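## Task

Close the lid of tip box TB2 and push its front edge down fully so the latch catches, with the lids of the other two boxes left wide open. It counts only if the lid stays shut without the robot holding it; afterwards release and pull the gripper away.

## Robot and tools

Robot: one arm (a six-joint YAM-type arm) ending in a single two-finger parallel gripper. The fingers point along the gripper's own +z axis and close toward each other along its y axis. The reported hand point (end_effector_position) sits between the finger pads, roughly 1 cm back from the tips. Three tip boxes stand loose on a bench mat; identify them by the ID printed on each box, not by tape on the bench. All boxes must finish standing flat on the mat.

Frames. Results report the hand in the scene frame: origin on the table top directly under the arm base, +z up, +y to the left when facing along +x. Position is in metres, orientation a quaternion in w,x,y,z order. The printed position may be slightly wrong, more so when the arm is stretched far. Motion commands, by contrast, are expressed in the gripper's own axes.

The command row. Every motion uses a row of 7 numbers, each between -1 and 1: dx, dy, dz, rx, ry, rz, opening. The first six are an offset, not a pose: they move the hand relative to its measured pose in the most recent result that displayed it (or, before any such result exists in the scene, or for a second call inside one reply, relative to where the hand is when the action begins). Scale: 1.0 equals 0.6 m of travel or 180 degrees of turn, so 0.05 is 30 mm. rx, ry, rz form a single rotation vector. Opening is absolute, not an offset: +1 is fully open (0.094 m gap), -1 fully closed. Because offsets start from the measured pose, repeating a small push against a rigid surface does not press harder, but against something that yields it keeps going. All-zero offsets are not a pause; they pull the hand back to the reference pose.

Tools.
execute_actions takes "actions", a list holding at most one item, plus optional "pictures" (true/false). An empty list just reports the state. An item with "rows" (1 to 15 rows) and "steps" (1 to 15, default 15) runs that many control steps of 1/30 s; row k is used on step k and the last row repeats. Every row in one action is measured from the same reference pose, not chained. An item with only "steps" (up to 300) is a wait counted from the previous result, with your thinking time included.
move takes "target" (one 7-number row as above, an offset from the same reference) and optional "speed" in m/s, 0.002 to 0.5, default 0.25; turning is capped at twice that figure in rad/s. It drives a straight path lasting 0.5 to 10 s (longer paths are cut off short) and does not slow for obstacles; faster contact means a harder hit, and aiming further beyond a contact presses harder. The opening is applied when the move begins.
wait takes "seconds" (0 to 10) and sends nothing new.
zoom_image takes "camera" (cam_head_left 672x504, cam_head_right 672x504, cam_wrist 504x504) and "region" [x0, y0, x1, y1] in pixels from the top-left corner, at most 504 by 504.
read_manual returns only licence text.
finished_scene takes "scene", the number of the current scene; it is irreversible and grades the result, then starts the next scene. Replying without any tool call ends everything.

Controller behaviour. Each step the commanded pose is limited to 70 mm and 16 degrees away from the measured pose, so a distant target may need several actions; check where the hand ended and send the remainder. Joint friction can leave the hand up to about 31 mm short, and requests smaller than that may not move it at all. Position takes priority over orientation when both cannot be met. The simulation keeps running while you think, so long replies cost time and a held pressing arm keeps pressing.

Reading results. The state line gives hand position and quaternion. "Hand target" is the pose the controller is currently driving toward. "pose unreachable" and HELD marks mean a clearance check altered or blocked what was sent on those steps. Joint positions and velocities list waist, shoulder, elbow, wrist pitch, wrist yaw, wrist roll (rad, rad/s) and then the finger gap (m, m/s). grip_measured gives the finger opening on the same -1..1 scale as commands; to hold something keep commanding about 0.03 below it. Joint torques are raw drive outputs with offsets and noise, not clean load readings. A move adds a "move:" line: done (settled near target), off_target, moving, held or fault, plus limits such as paced (pose clipped) or held (steps blocked; the arm may then jump faster than the set speed), and the distance left to target. MOTOR HOT appears from 75 °C; at 90 °C the arm is halted for 10 s, and at 100 °C it goes limp and falls. FAULT lines report such stops.

Avoid: knocking any box or object off the table (ends the scene), fast impacts, very hard presses, tipping boxes off the mat, long static holding that heats motors, and disturbing the other two lids, which must stay fully open. Occasional external tugs or pushes may occur. The closed lid must stay latched by itself: release it and move the gripper clear before ending the scene.

Each tool is called by a JSON object that holds its "fn" and its "kwargs".

## Session

I'll start by looking at the scene.

{"fn": "execute_actions", "kwargs": {"actions": []}}

Scene clock: 0.00 s of 8400.00 s.
end_effector_position=(+0.1232, +0.2377, +0.2173) grip_measured=+1.000 end_effector_quat_wxyz=(+0.469, -0.357, +0.764, +0.262)
Joint positions: [ 1.335  0.334  0.069 -0.043  0.497  0.185  0.094]
Joint velocities: [-0.012 -0.002 -0.017  0.007 -0.037  0.022  0.   ]
Joint torques (N m, as the arm reports them, + toward a larger angle): no reading
Motor temperatures (°C, as the motors report them): [20 21 23 22 23 20]
Hand target: +0.123, +0.238, +0.217; +0.469, -0.357, +0.764, +0.262

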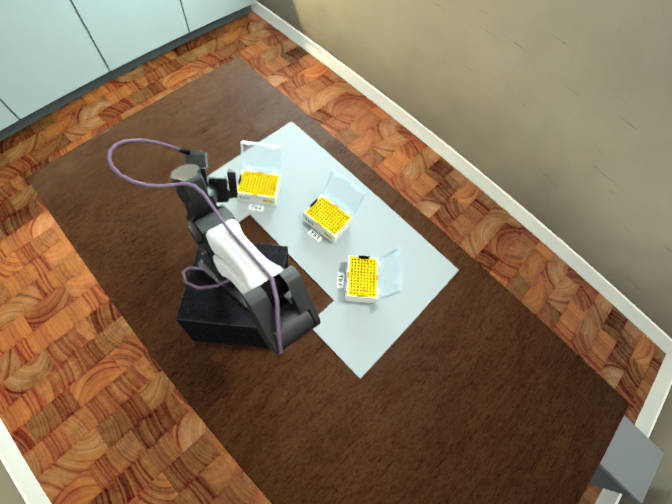

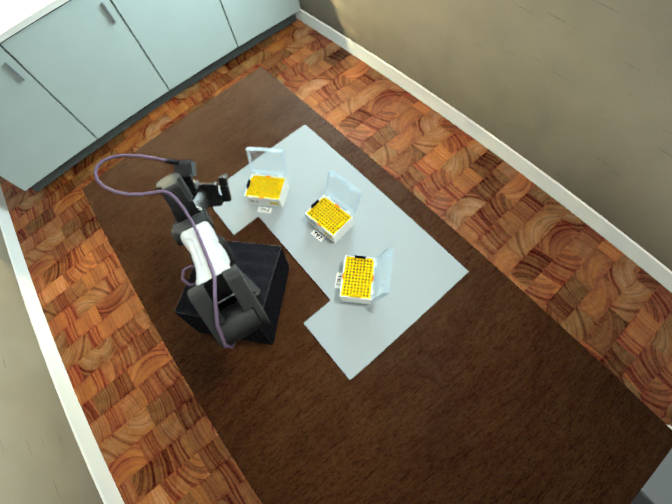

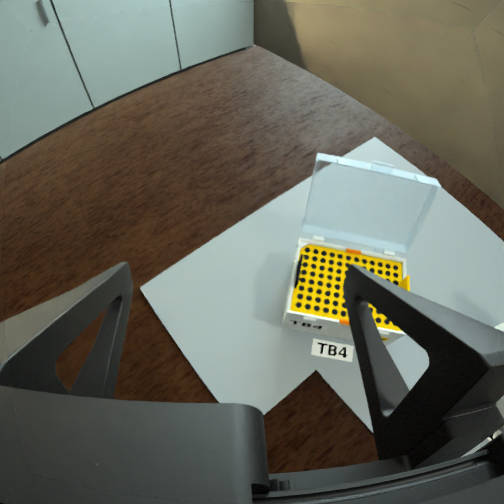

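{"fn": "zoom_image", "kwargs": {"camera": "cam_head_left", "region": [200, 120, 440, 320]}}

{"fn": "zoom_image", "kwargs": {"camera": "cam_head_right", "region": [200, 120, 440, 320]}}

{"fn": "zoom_image", "kwargs": {"camera": "cam_wrist", "region": [260, 130, 460, 380]}}

Region (200, 120, 440, 320) of cam_head_left's 672x504 image, scaled by 2.100, with more detail than that image has.

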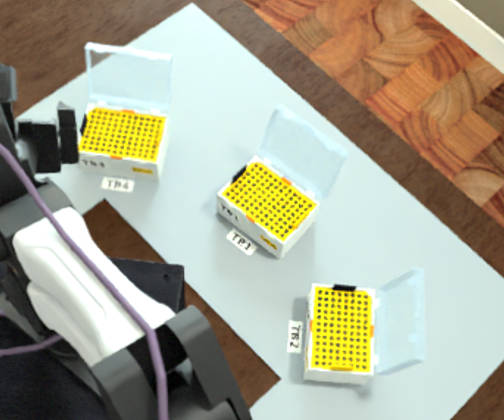

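Region (200, 120, 440, 320) of cam_head_right's 672x504 image, scaled by 2.100, with more detail than that image has.

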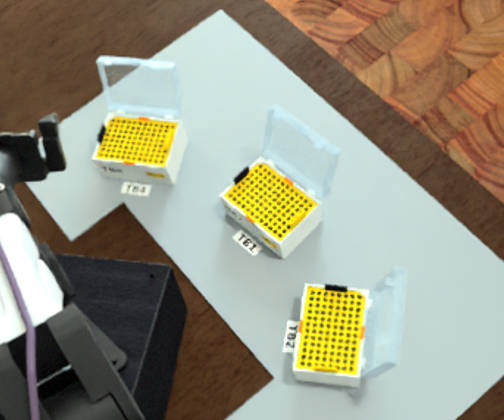

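Region (260, 130, 460, 380) of cam_wrist's 504x504 image, scaled by 2.016, with more detail than that image has; it fills the left 403 columns of this view, and the rest is white.

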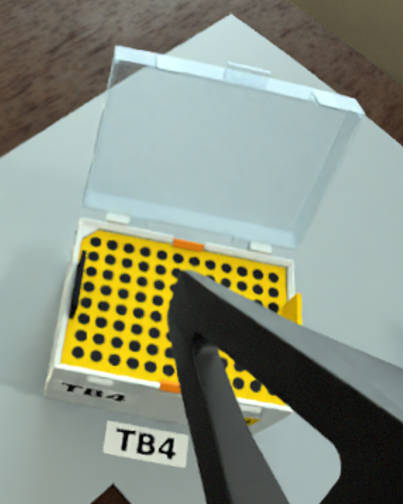

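{"fn": "zoom_image", "kwargs": {"camera": "cam_head_left", "region": [290, 190, 370, 250]}}

{"fn": "zoom_image", "kwargs": {"camera": "cam_head_right", "region": [290, 190, 370, 250]}}

{"fn": "zoom_image", "kwargs": {"camera": "cam_head_left", "region": [325, 240, 415, 315]}}

{"fn": "zoom_image", "kwargs": {"camera": "cam_head_right", "region": [320, 240, 410, 315]}}

Region (290, 190, 370, 250) of cam_head_left's 672x504 image, scaled by 6.300, with more detail than that image has; it fills the top 378 rows of this view, and the rest is white.

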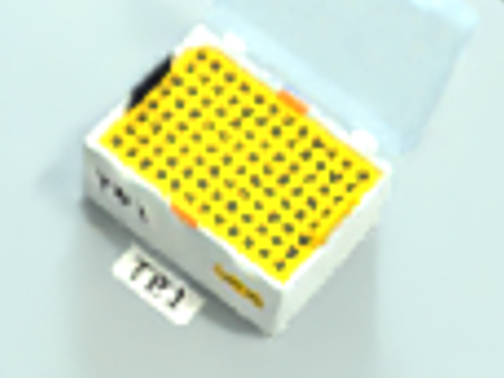

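Region (290, 190, 370, 250) of cam_head_right's 672x504 image, scaled by 6.300, with more detail than that image has; it fills the top 378 rows of this view, and the rest is white.

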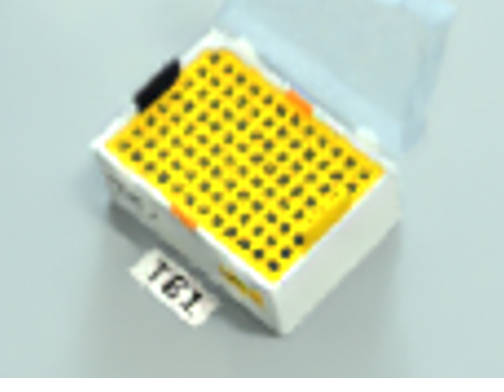

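Region (325, 240, 415, 315) of cam_head_left's 672x504 image, scaled by 5.600, with more detail than that image has.

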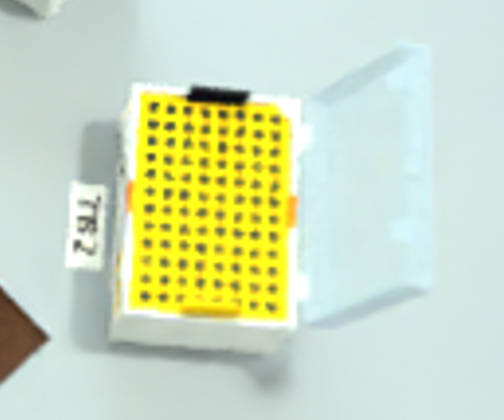

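Region (320, 240, 410, 315) of cam_head_right's 672x504 image, scaled by 5.600, with more detail than that image has.

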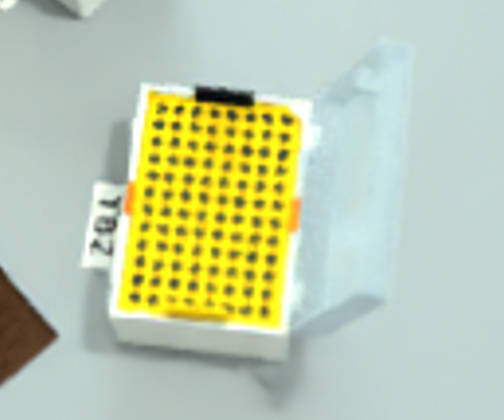

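{"fn": "move", "kwargs": {"target": [-0.065, -0.3272, -0.1588, 0.2187, 0.0185, 0.0915, 1.0], "speed": 0.3}}

Scene clock: 40.30 s of 8400.00 s.
end_effector_position=(+0.2378, +0.0585, +0.2702) grip_measured=+1.000 end_effector_quat_wxyz=(+0.489, -0.071, +0.868, +0.043)
Joint positions: [-0.001  0.218  0.371 -0.551 -0.091  0.065  0.094]
Joint velocities: [-0.017  0.002  0.007 -0.051 -0.051 -0.037  0.   ]
Joint torques (N m, as the arm reports them, + toward a larger angle): [-1.    2.09 10.5   2.19 -0.07 -0.11]
Motor temperatures (°C, as the motors report them): [20 21 30 27 23 20]
Hand target: +0.240, +0.059, +0.277; +0.493, -0.073, +0.866, +0.045
Off the commanded pose: 0.010 m, 1 deg.
After step 90, 35.23 s passed at rest.
move: done

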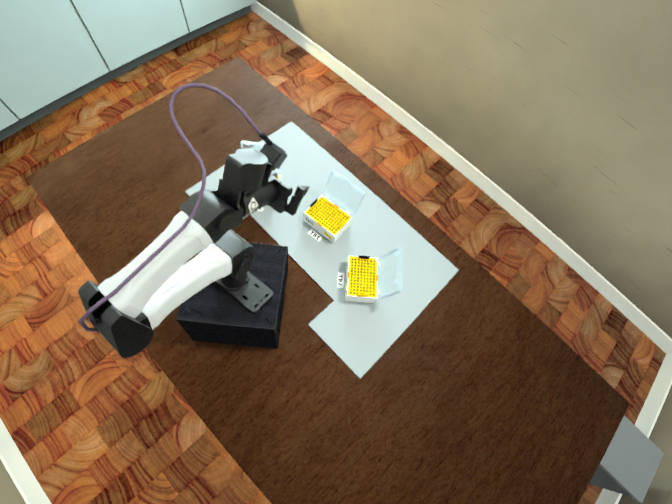

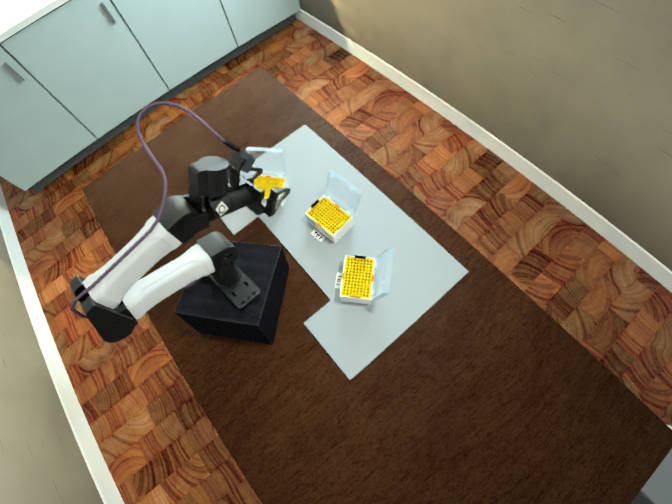

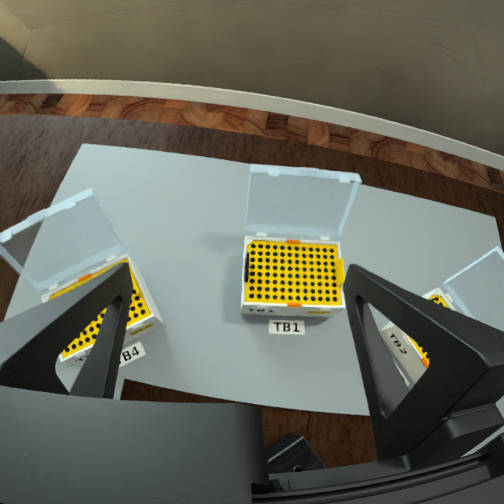

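{"fn": "zoom_image", "kwargs": {"camera": "cam_wrist", "region": [230, 230, 504, 400]}}

Region (230, 230, 504, 400) of cam_wrist's 504x504 image, scaled by 1.839, with more detail than that image has; it fills the top 313 rows of this view, and the rest is white.

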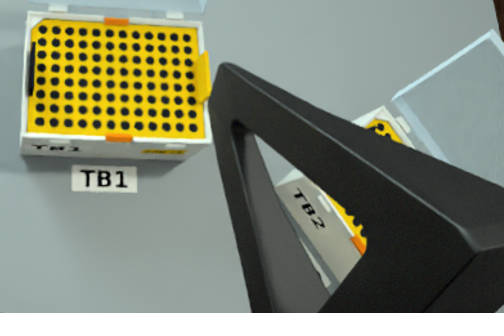

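{"fn": "move", "kwargs": {"target": [0.001, -0.4283, 0.0592, 0.3584, 0.0316, 0.7022, 1.0], "speed": 0.4}}

Scene clock: 62.67 s of 8400.00 s.
end_effector_position=(+0.3090, -0.1859, +0.2489) grip_measured=+1.000 end_effector_quat_wxyz=(+0.124, +0.912, +0.389, +0.049)
Joint positions: [-0.777  1.609  1.325 -0.988 -0.127  1.717  0.094]
Joint velocities: [-0.007 -0.007 -0.027 -0.007 -0.037 -0.022  0.   ]
Joint torques (N m, as the arm reports them, + toward a larger angle): [-2.31 -6.32  9.55  0.84  0.07 -0.02]
Motor temperatures (°C, as the motors report them): [20 22 33 28 23 20]
Hand target: +0.310, -0.189, +0.248; +0.116, +0.915, +0.382, +0.050
Off the commanded pose: 0.004 m, 1 deg.
After step 90, 15.57 s passed at rest.
move: done

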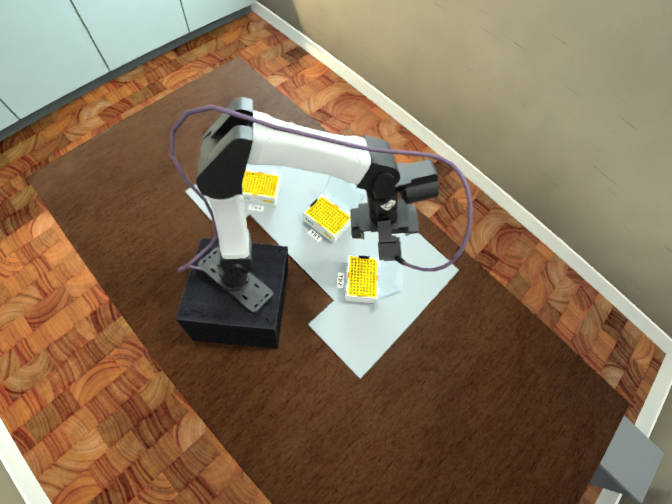

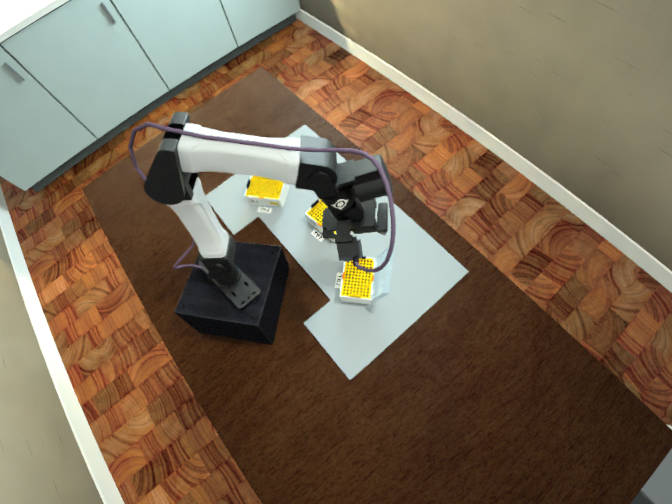

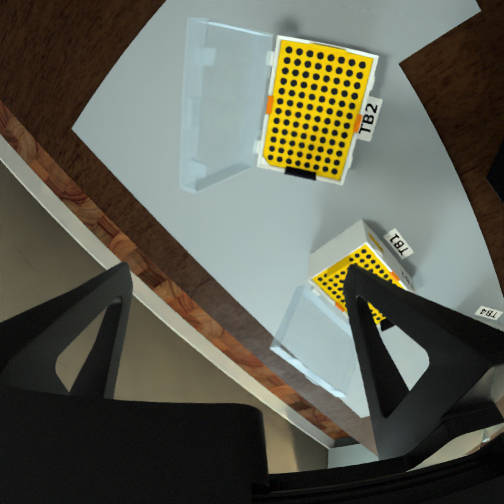

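{"fn": "move", "kwargs": {"target": [-0.075, 0.047, 0.083, 0, 0, 0.028, 1.0], "speed": 0.2}}

Scene clock: 73.03 s of 8400.00 s.
end_effector_position=(+0.3035, -0.2427, +0.2082) grip_measured=+1.000 end_effector_quat_wxyz=(+0.119, +0.929, +0.346, +0.049)
Joint positions: [-0.894  1.772  1.325 -0.85  -0.152  1.694  0.094]
Joint velocities: [-0.012 -0.002 -0.012 -0.022 -0.022 -0.066  0.   ]
Joint torques (N m, as the arm reports them, + toward a larger angle): [-2.24 -8.08  8.6   0.94  0.   -0.09]
Motor temperatures (°C, as the motors report them): [20 23 33 26 23 20]
Hand target: +0.307, -0.246, +0.208; +0.121, +0.928, +0.348, +0.054
Off the commanded pose: 0.005 m, 1 deg.
After step 90, 6.43 s passed at rest.
move: done

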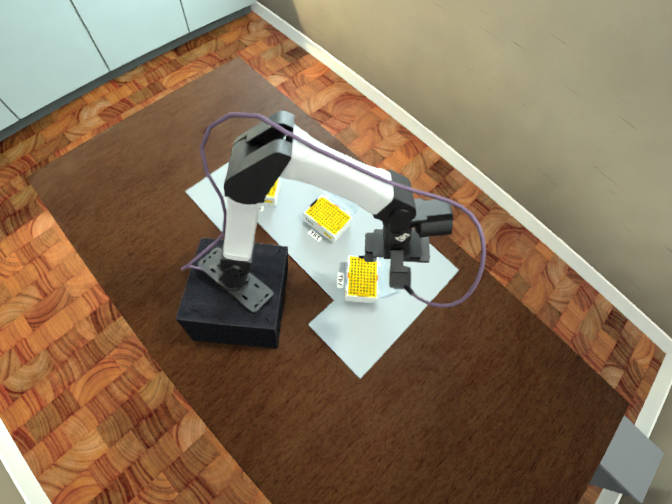

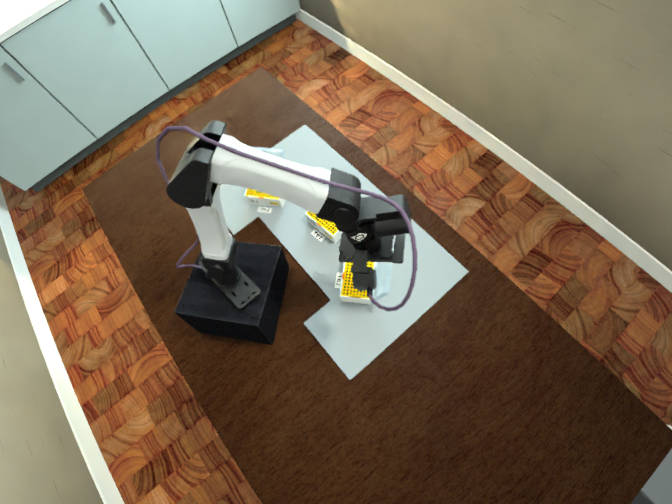

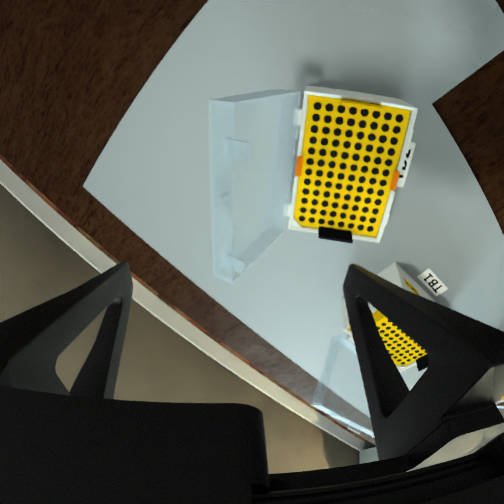

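{"fn": "move", "kwargs": {"target": [-0.005, 0.013, 0.117, 0, 0, 0, 1.0], "speed": 0.15}}

Scene clock: 75.97 s of 8400.00 s.
end_effector_position=(+0.3223, -0.2688, +0.1535) grip_measured=+1.000 end_effector_quat_wxyz=(+0.130, +0.927, +0.346, +0.056)
Joint positions: [-0.885  1.93   1.297 -0.637 -0.153  1.707  0.094]
Joint velocities: [-0.027 -0.002 -0.017 -0.022 -0.037  0.022  0.   ]
Joint torques (N m, as the arm reports them, + toward a larger angle): [-1.37 -9.24  5.83  1.07  0.15 -0.05]
Motor temperatures (°C, as the motors report them): [20 23 33 26 23 20]
Hand target: +0.319, -0.263, +0.143; +0.119, +0.929, +0.347, +0.049
Off the commanded pose: 0.013 m, 1 deg.
move: off_target

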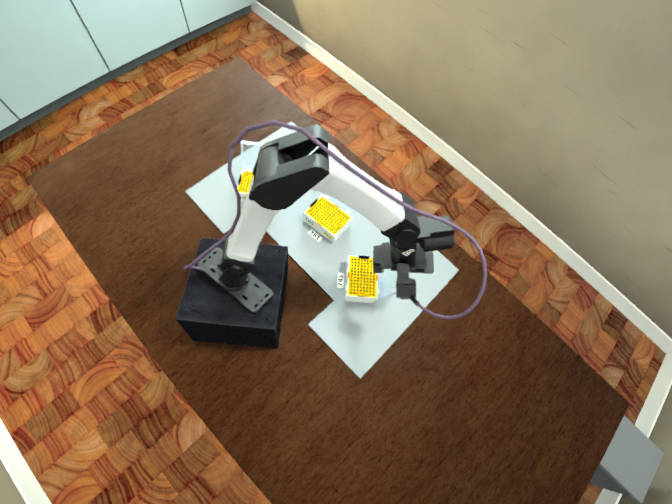

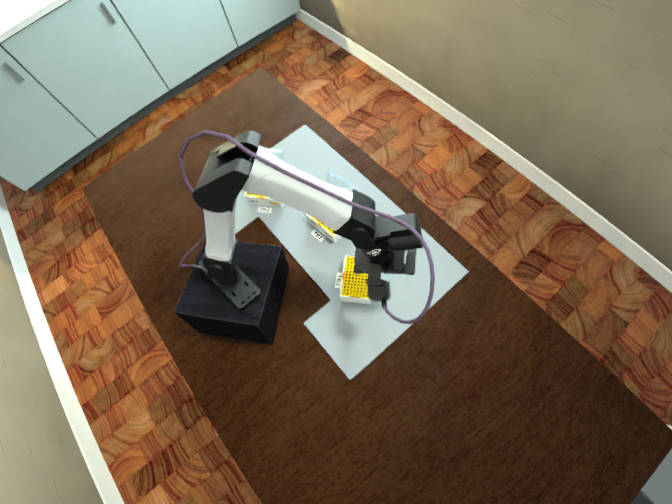

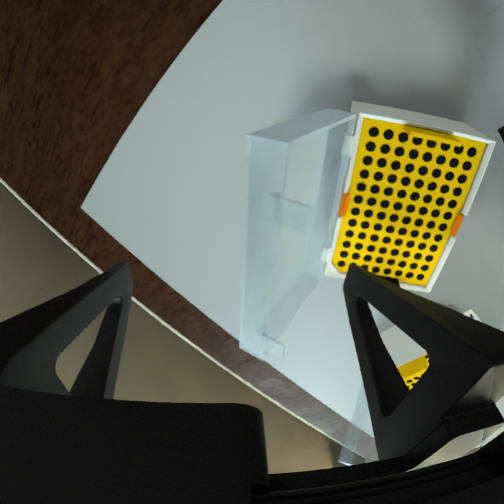

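{"fn": "move", "kwargs": {"target": [0.015, -0.025, 0.08, 0, 0, 0, 0.6], "speed": 0.1}}

Scene clock: 79.73 s of 8400.00 s.
end_effector_position=(+0.3357, -0.2671, +0.1162) grip_measured=+0.602 end_effector_quat_wxyz=(+0.141, +0.925, +0.347, +0.068)
Joint positions: [-0.844  1.999  1.231 -0.464 -0.149  1.749  0.075]
Joint velocities: [-0.012  0.007 -0.002  0.037  0.022 -0.037  0.001]
Joint torques (N m, as the arm reports them, + toward a larger angle): [-1.43 -9.33  5.3   1.1   0.15 -0.02]
Motor temperatures (°C, as the motors report them): [20 24 33 26 23 20]
Hand target: +0.329, -0.262, +0.104; +0.130, +0.927, +0.346, +0.056
Off the commanded pose: 0.015 m, 2 deg.
move: off_target

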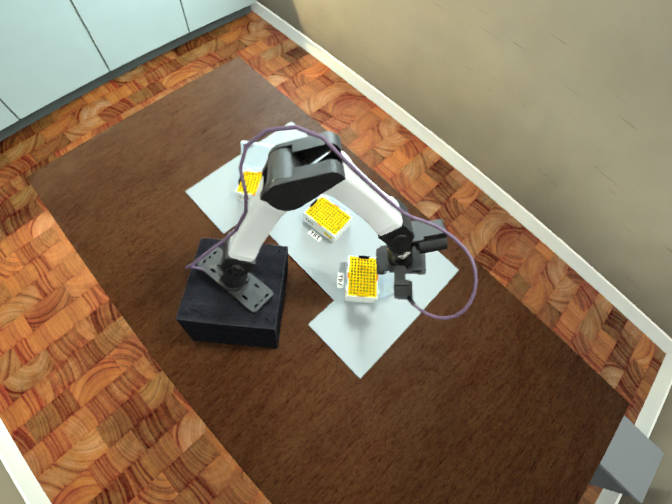

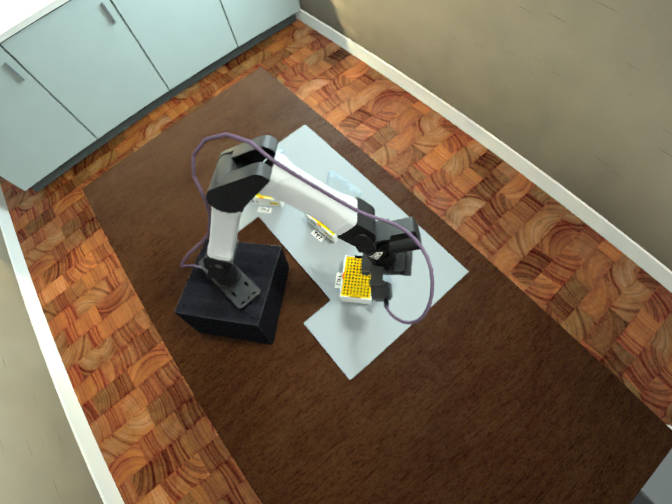

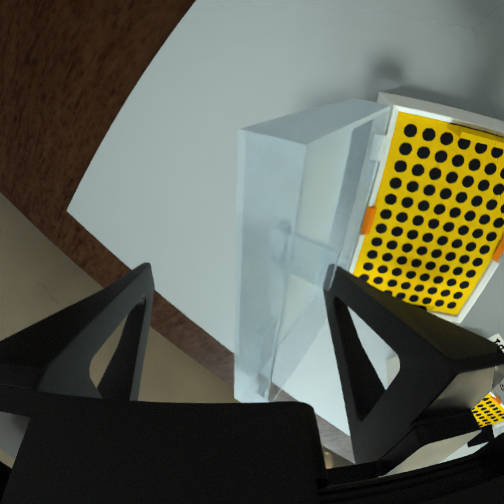

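{"fn": "execute_actions", "kwargs": {"actions": [{"rows": [[0,-0.005,0,0,0,0,0.6],[0,-0.01,0,0,0,0,0.6],[0,-0.016,0,0,0,0,0.6],[0,-0.022,0,0,0,0,0.6],[0,-0.028,0,0,0,0,0.6],[0,-0.034,0,0,0,0,0.6],[0,-0.04,0,0,0,0,0.6],[0,-0.045,0,0,0,0,0.55],[0,-0.05,0,0,0,0,0.5],[0,-0.05,0,0,0,0,0.4],[0,-0.05,0,0,0,0,0.3],[0,-0.05,0,0,0,0,0.2],[0,-0.05,0,0,0,0,0.1]], "steps": 15}]}}

Scene clock: 91.33 s of 8400.00 s.
end_effector_position=(+0.3165, -0.2516, +0.1084) grip_measured=+0.104 end_effector_quat_wxyz=(+0.138, +0.927, +0.343, +0.067)
Joint positions: [-0.844  1.941  1.107 -0.405 -0.149  1.757  0.052]
Joint velocities: [ 0.032 -0.002 -0.007  0.051 -0.007  0.007 -0.005]
Joint torques (N m, as the arm reports them, + toward a larger angle): [ -0.95 -10.82   4.64   1.09   0.05  -0.04]
Motor temperatures (°C, as the motors report them): [20 26 32 26 23 20]
Hand target: +0.317, -0.246, +0.107; +0.141, +0.925, +0.347, +0.068
Off the commanded pose: 0.006 m, 1 deg.
Steps of this call (steps 1 to 90: nothing new was sent; then 8.10 s passed at rest; steps 91 to 105: all 15 steps of this action). Readings (end_effector_position):
91: (+0.3360, -0.2673, +0.1164)
92: (+0.3361, -0.2674, +0.1164)
94: (+0.3355, -0.2668, +0.1165)
98: (+0.3254, -0.2585, +0.1138)
105: the state above

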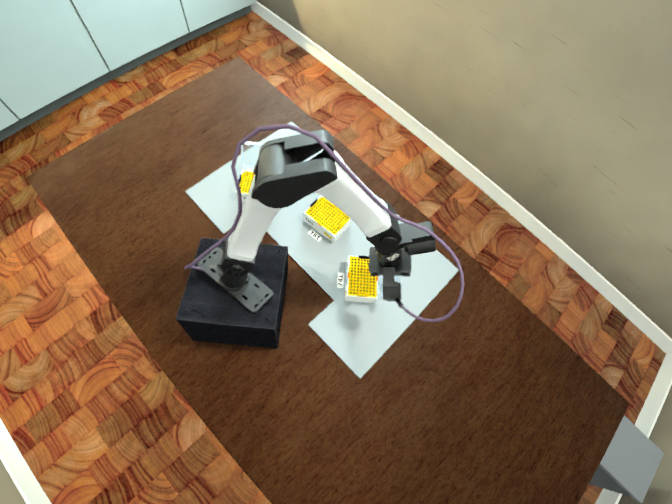

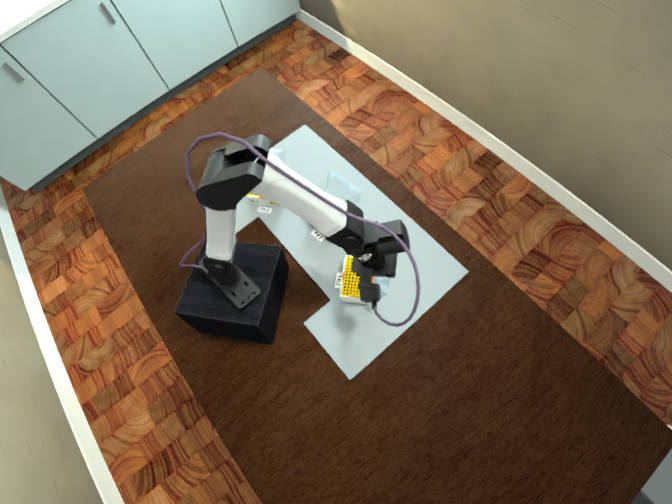

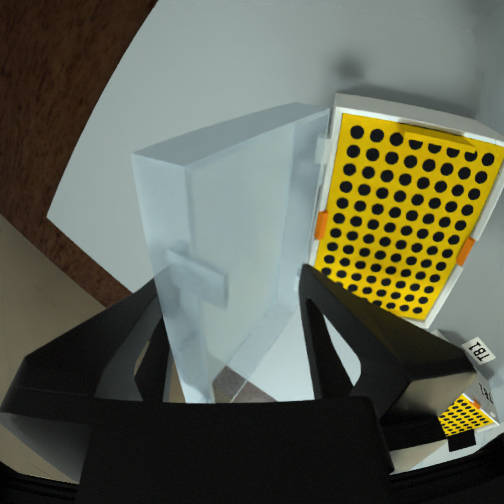

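{"fn": "move", "kwargs": {"target": [0, -0.099, -0.046, -0.067, 0, 0, 0.1], "speed": 0.06}}

Scene clock: 95.50 s of 8400.00 s.
end_effector_position=(+0.2783, -0.2081, +0.1194) grip_measured=+0.101 end_effector_quat_wxyz=(+0.234, +0.907, +0.333, +0.106)
Joint positions: [-0.8    1.618  0.643 -0.048 -0.09   1.827  0.052]
Joint velocities: [ 0.017 -0.002  0.002 -0.022  0.066 -0.051  0.   ]
Joint torques (N m, as the arm reports them, + toward a larger angle): [-0.75 -7.73  4.43  1.51  0.22 -0.02]
Motor temperatures (°C, as the motors report them): [20 27 31 26 23 20]
Hand target: +0.274, -0.203, +0.116; +0.235, +0.907, +0.334, +0.102
Off the commanded pose: 0.007 m, 0 deg.
move: done

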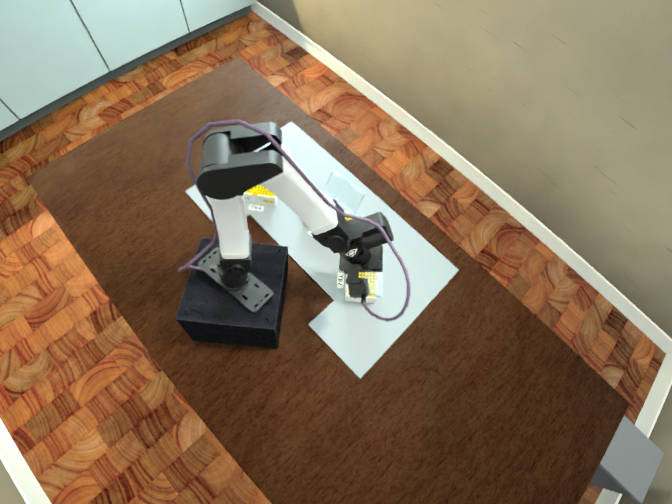

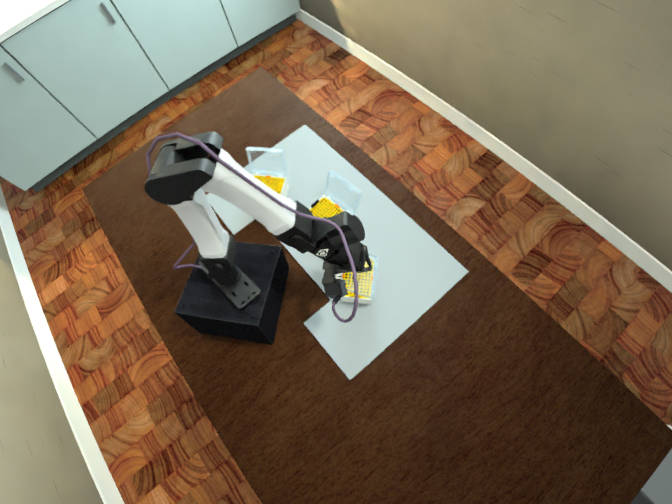

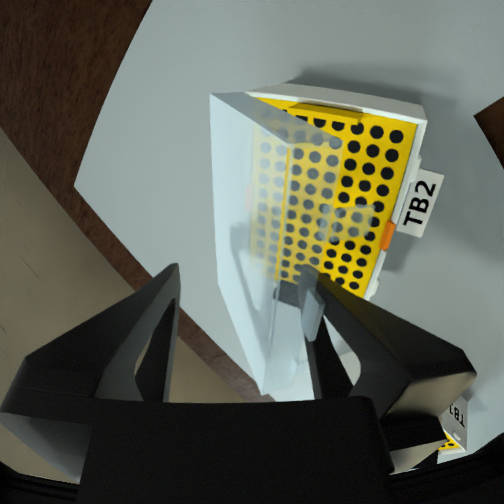

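{"fn": "move", "kwargs": {"target": [0, -0.069, 0.010, -0.083, 0, 0, 0.1], "speed": 0.05}}

Scene clock: 104.70 s of 8400.00 s.
end_effector_position=(+0.2673, -0.1884, +0.1043) grip_measured=+0.101 end_effector_quat_wxyz=(+0.361, +0.863, +0.314, +0.160)
Joint positions: [-0.692  1.632  0.272  0.621  0.052  1.918  0.052]
Joint velocities: [-0.032 -0.002 -0.007  0.022 -0.037 -0.081 -0.001]
Joint torques (N m, as the arm reports them, + toward a larger angle): [-0.6  -4.09  2.76  1.89  0.23 -0.04]
Motor temperatures (°C, as the motors report them): [20 27 31 26 23 20]
Hand target: +0.258, -0.183, +0.094; +0.351, +0.869, +0.316, +0.148
Off the commanded pose: 0.016 m, 2 deg.
After step 90, 3.07 s passed at rest.
move: off_target

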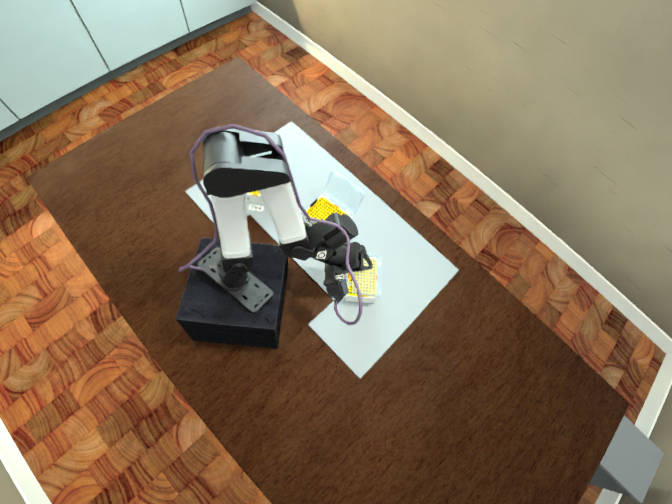

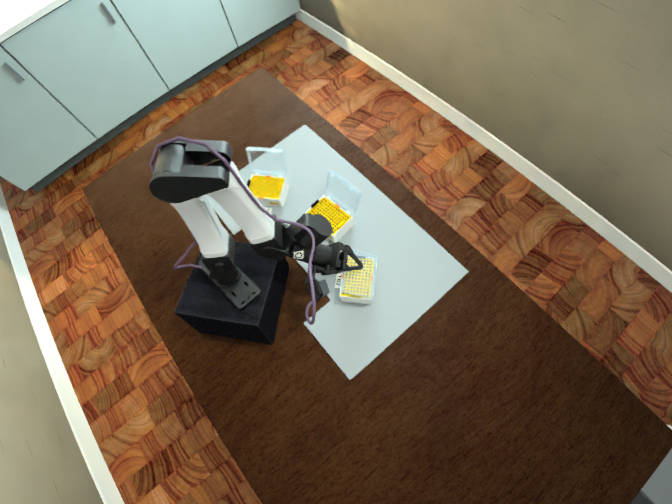

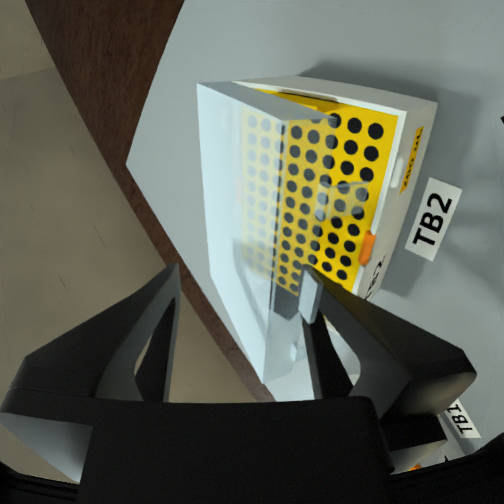

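{"fn": "move", "kwargs": {"target": [0, -0.059, -0.002, 0, 0, 0, 0.1], "speed": 0.04}}

Scene clock: 109.67 s of 8400.00 s.
end_effector_position=(+0.2617, -0.1740, +0.0883) grip_measured=+0.101 end_effector_quat_wxyz=(+0.370, +0.858, +0.313, +0.172)
Joint positions: [-0.635  1.743  0.191  0.841  0.09   1.959  0.052]
Joint velocities: [-0.002 -0.002 -0.002  0.007  0.007  0.007 -0.   ]
Joint torques (N m, as the arm reports them, + toward a larger angle): [-0.58 -4.17  1.51  1.94  0.23 -0.09]
Motor temperatures (°C, as the motors report them): [20 27 30 27 23 20]
Hand target: +0.252, -0.169, +0.080; +0.361, +0.863, +0.314, +0.160
Off the commanded pose: 0.014 m, 2 deg.
After step 90, 0.53 s passed at rest.
move: off_target

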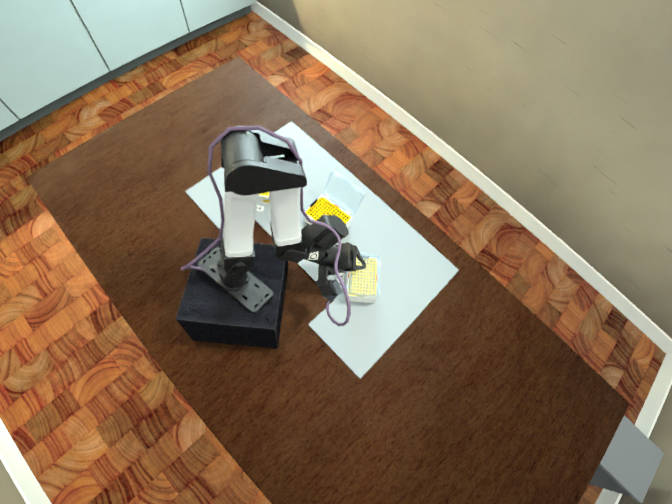

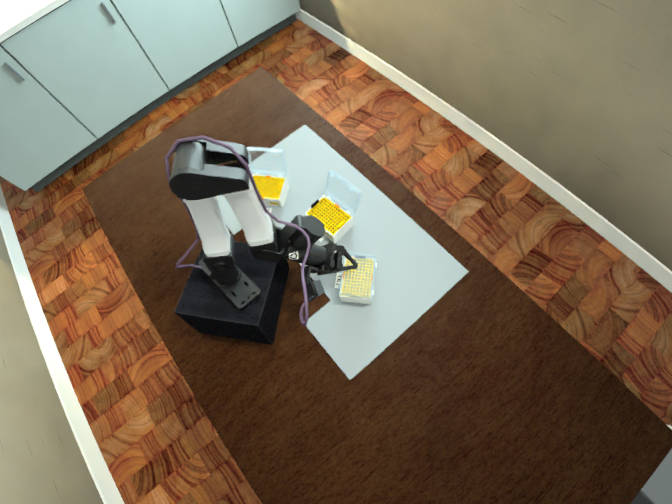

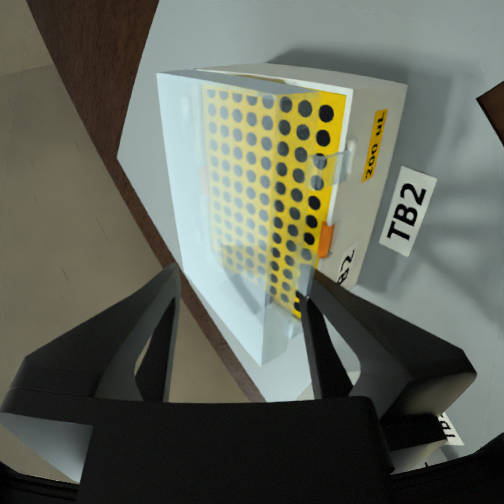

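{"fn": "zoom_image", "kwargs": {"camera": "cam_wrist", "region": [140, 50, 440, 380]}}

{"fn": "zoom_image", "kwargs": {"camera": "cam_head_right", "region": [290, 220, 410, 320]}}

Region (140, 50, 440, 380) of cam_wrist's 504x504 image, scaled by 1.527, with more detail than that image has; it fills the left 458 columns of this view, and the rest is white.

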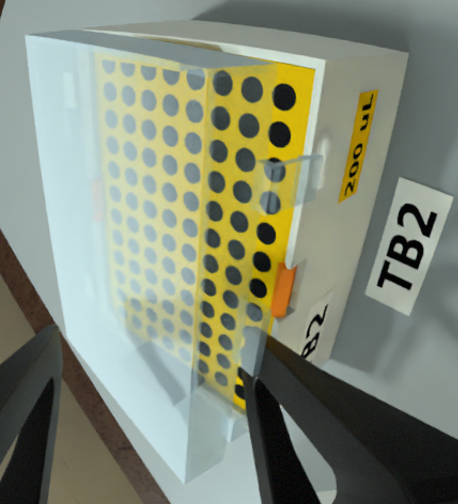

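Region (290, 220, 410, 320) of cam_head_right's 672x504 image, scaled by 4.200, with more detail than that image has.

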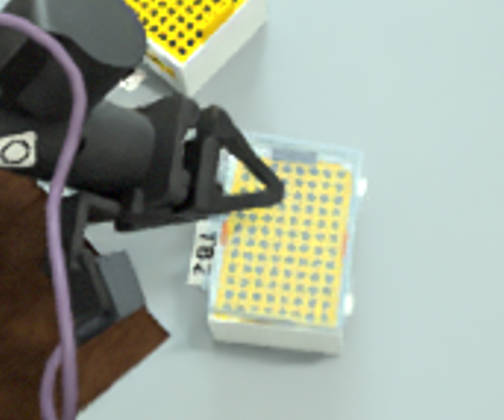

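{"fn": "execute_actions", "kwargs": {"actions": [{"rows": [[0,0,-0.004,0,0,0,0.14],[0,0,-0.008,0,0,0,0.18],[0,0,-0.012,0,0,0,0.22],[0,0,-0.016,0,0,0,0.26],[0,0,-0.02,0,0,0,0.30],[0,0,-0.024,0,0,0,0.34],[0,0,-0.028,0,0,0,0.38],[0,0,-0.032,0,0,0,0.42],[0,0,-0.036,0,0,0,0.46],[0,0,-0.04,0,0,0,0.50],[0,0,-0.044,0,0,0,0.54],[0,0,-0.048,0,0,0,0.58],[0,0,-0.052,0,0,0,0.6],[0,0,-0.056,0,0,0,0.6],[0,0,-0.06,0,0,0,0.6]], "steps": 15}]}}

Scene clock: 117.40 s of 8400.00 s.
end_effector_position=(+0.2596, -0.1669, +0.1207) grip_measured=+0.598 end_effector_quat_wxyz=(+0.391, +0.845, +0.309, +0.194)
Joint positions: [-0.635  1.508  0.143  0.721  0.091  1.96   0.075]
Joint velocities: [ 0.061 -0.628 -0.149 -0.359 -0.022 -0.007  0.001]
Joint torques (N m, as the arm reports them, + toward a larger angle): [-0.18 -5.36  2.75  1.77  0.26 -0.05]
Motor temperatures (°C, as the motors report them): [20 26 29 28 23 20]
Hand target: +0.243, -0.157, +0.111; +0.372, +0.856, +0.313, +0.174
Off the commanded pose: 0.022 m, 4 deg.
Steps of this call (steps 1 to 90: nothing new was sent; then 4.23 s passed at rest; steps 91 to 105: all 15 steps of this action). Readings (end_effector_position):
91: (+0.2619, -0.1743, +0.0887)
92: (+0.2620, -0.1742, +0.0891)
94: (+0.2632, -0.1743, +0.0927)
98: (+0.2667, -0.1737, +0.1061)
105: the state above

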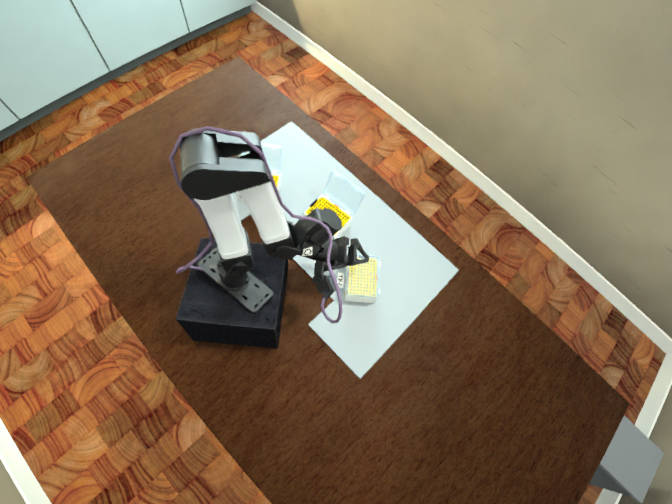

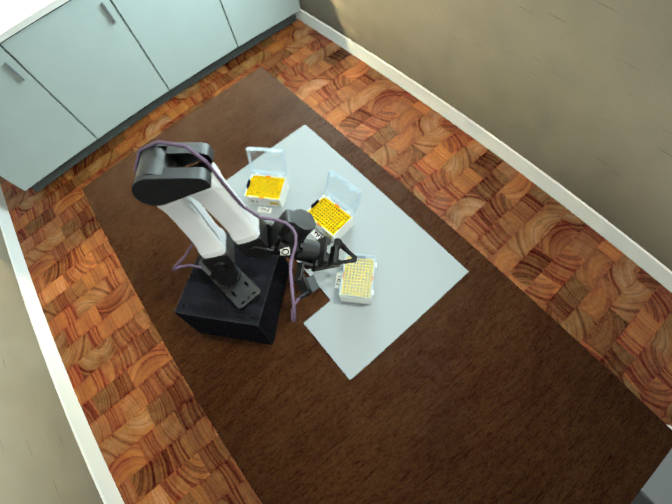

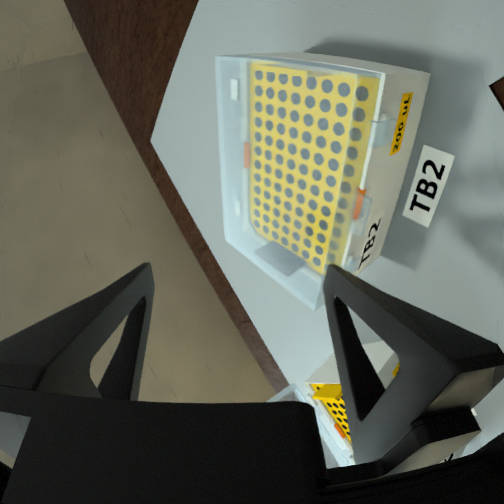

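{"fn": "move", "kwargs": {"target": [-0.0572, -0.0043, -0.0117, 0.1684, 0.1243, -0.4927, 0.1], "speed": 0.45}}

Scene clock: 124.53 s of 8400.00 s.
end_effector_position=(+0.2265, -0.1834, +0.1208) grip_measured=+0.101 end_effector_quat_wxyz=(+0.150, +0.415, +0.895, -0.061)
Joint positions: [-0.876  1.519  0.638 -0.346 -0.141  0.161  0.052]
Joint velocities: [-0.017 -0.012 -0.002  0.022 -0.066  0.007  0.   ]
Joint torques (N m, as the arm reports them, + toward a larger angle): [-0.67 -4.39  8.45  1.    0.15 -0.07]
Motor temperatures (°C, as the motors report them): [20 26 29 28 23 20]
Hand target: +0.229, -0.184, +0.120; +0.142, +0.408, +0.899, -0.064
Off the commanded pose: 0.003 m, 1 deg.
After step 90, 1.57 s passed at rest.
move: done

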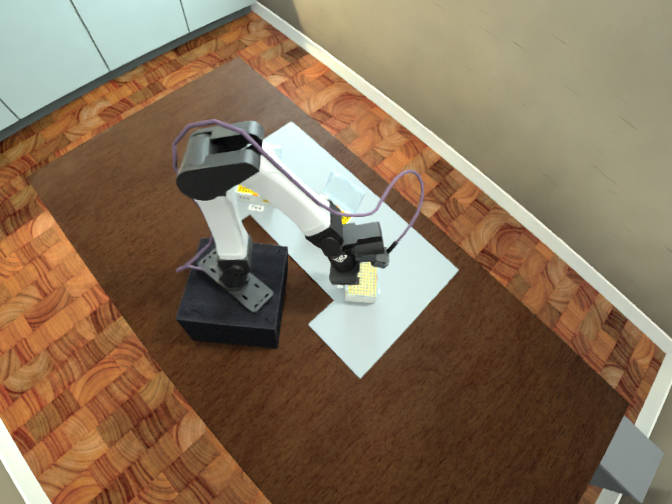

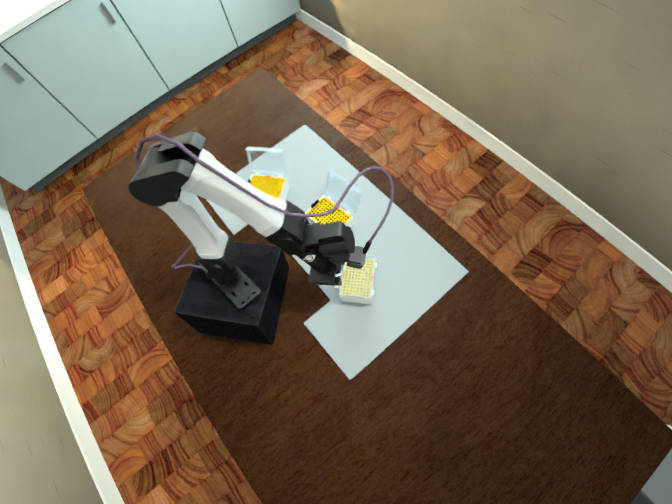

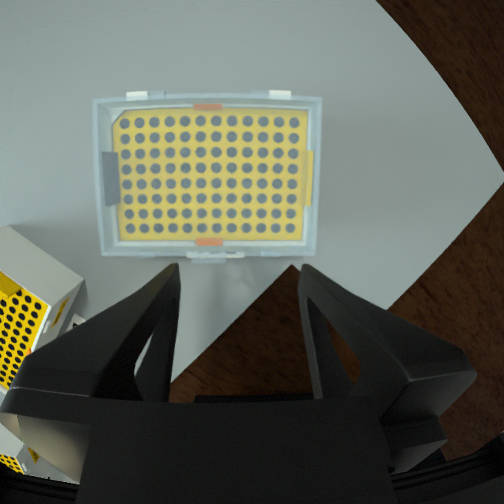

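{"fn": "move", "kwargs": {"target": [0.015, 0.034, 0.062, 0, 0, 0, 0.1], "speed": 0.1}}

Scene clock: 127.87 s of 8400.00 s.
end_effector_position=(+0.2538, -0.1784, +0.0944) grip_measured=+0.101 end_effector_quat_wxyz=(+0.167, +0.412, +0.894, -0.061)
Joint positions: [-0.775  1.637  0.624 -0.168 -0.113  0.259  0.052]
Joint velocities: [ 0.022 -0.017 -0.002 -0.022 -0.066 -0.051 -0.001]
Joint torques (N m, as the arm reports them, + toward a larger angle): [-0.86 -5.26  4.21  1.3   0.12  0.01]
Motor temperatures (°C, as the motors report them): [20 26 29 27 23 20]
Hand target: +0.245, -0.172, +0.084; +0.150, +0.414, +0.896, -0.062
Off the commanded pose: 0.016 m, 2 deg.
move: off_target

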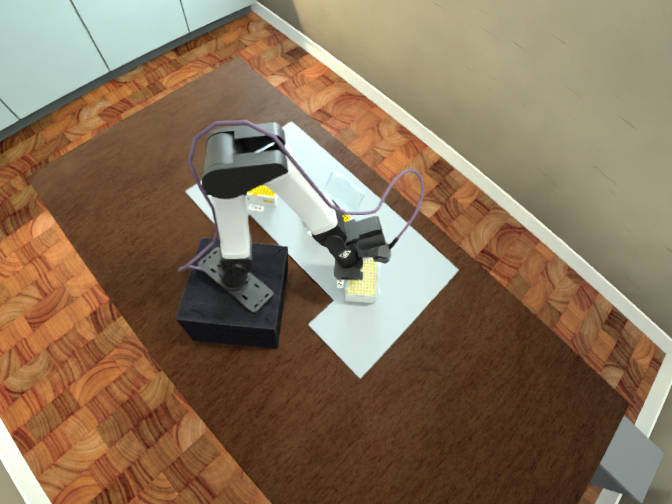

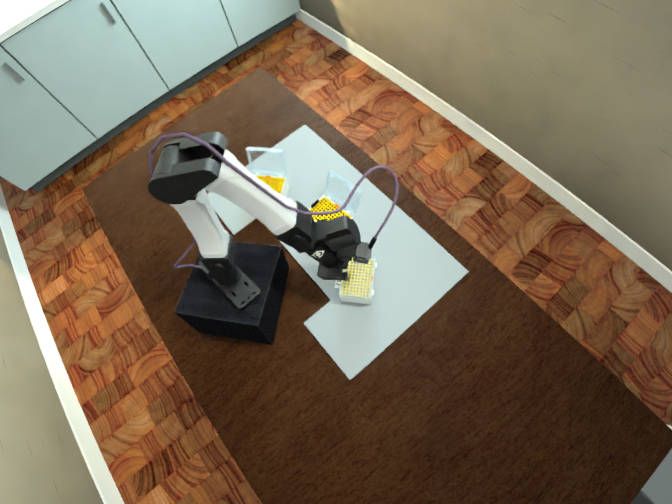

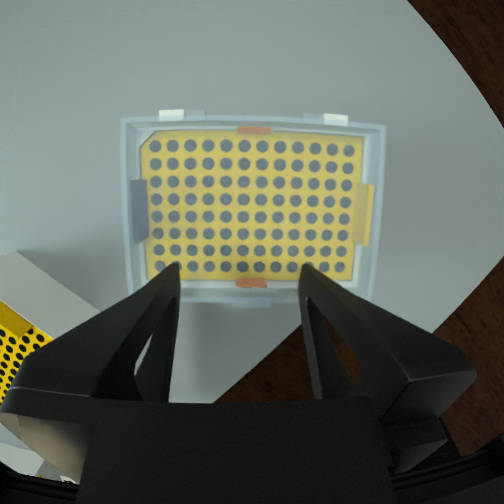

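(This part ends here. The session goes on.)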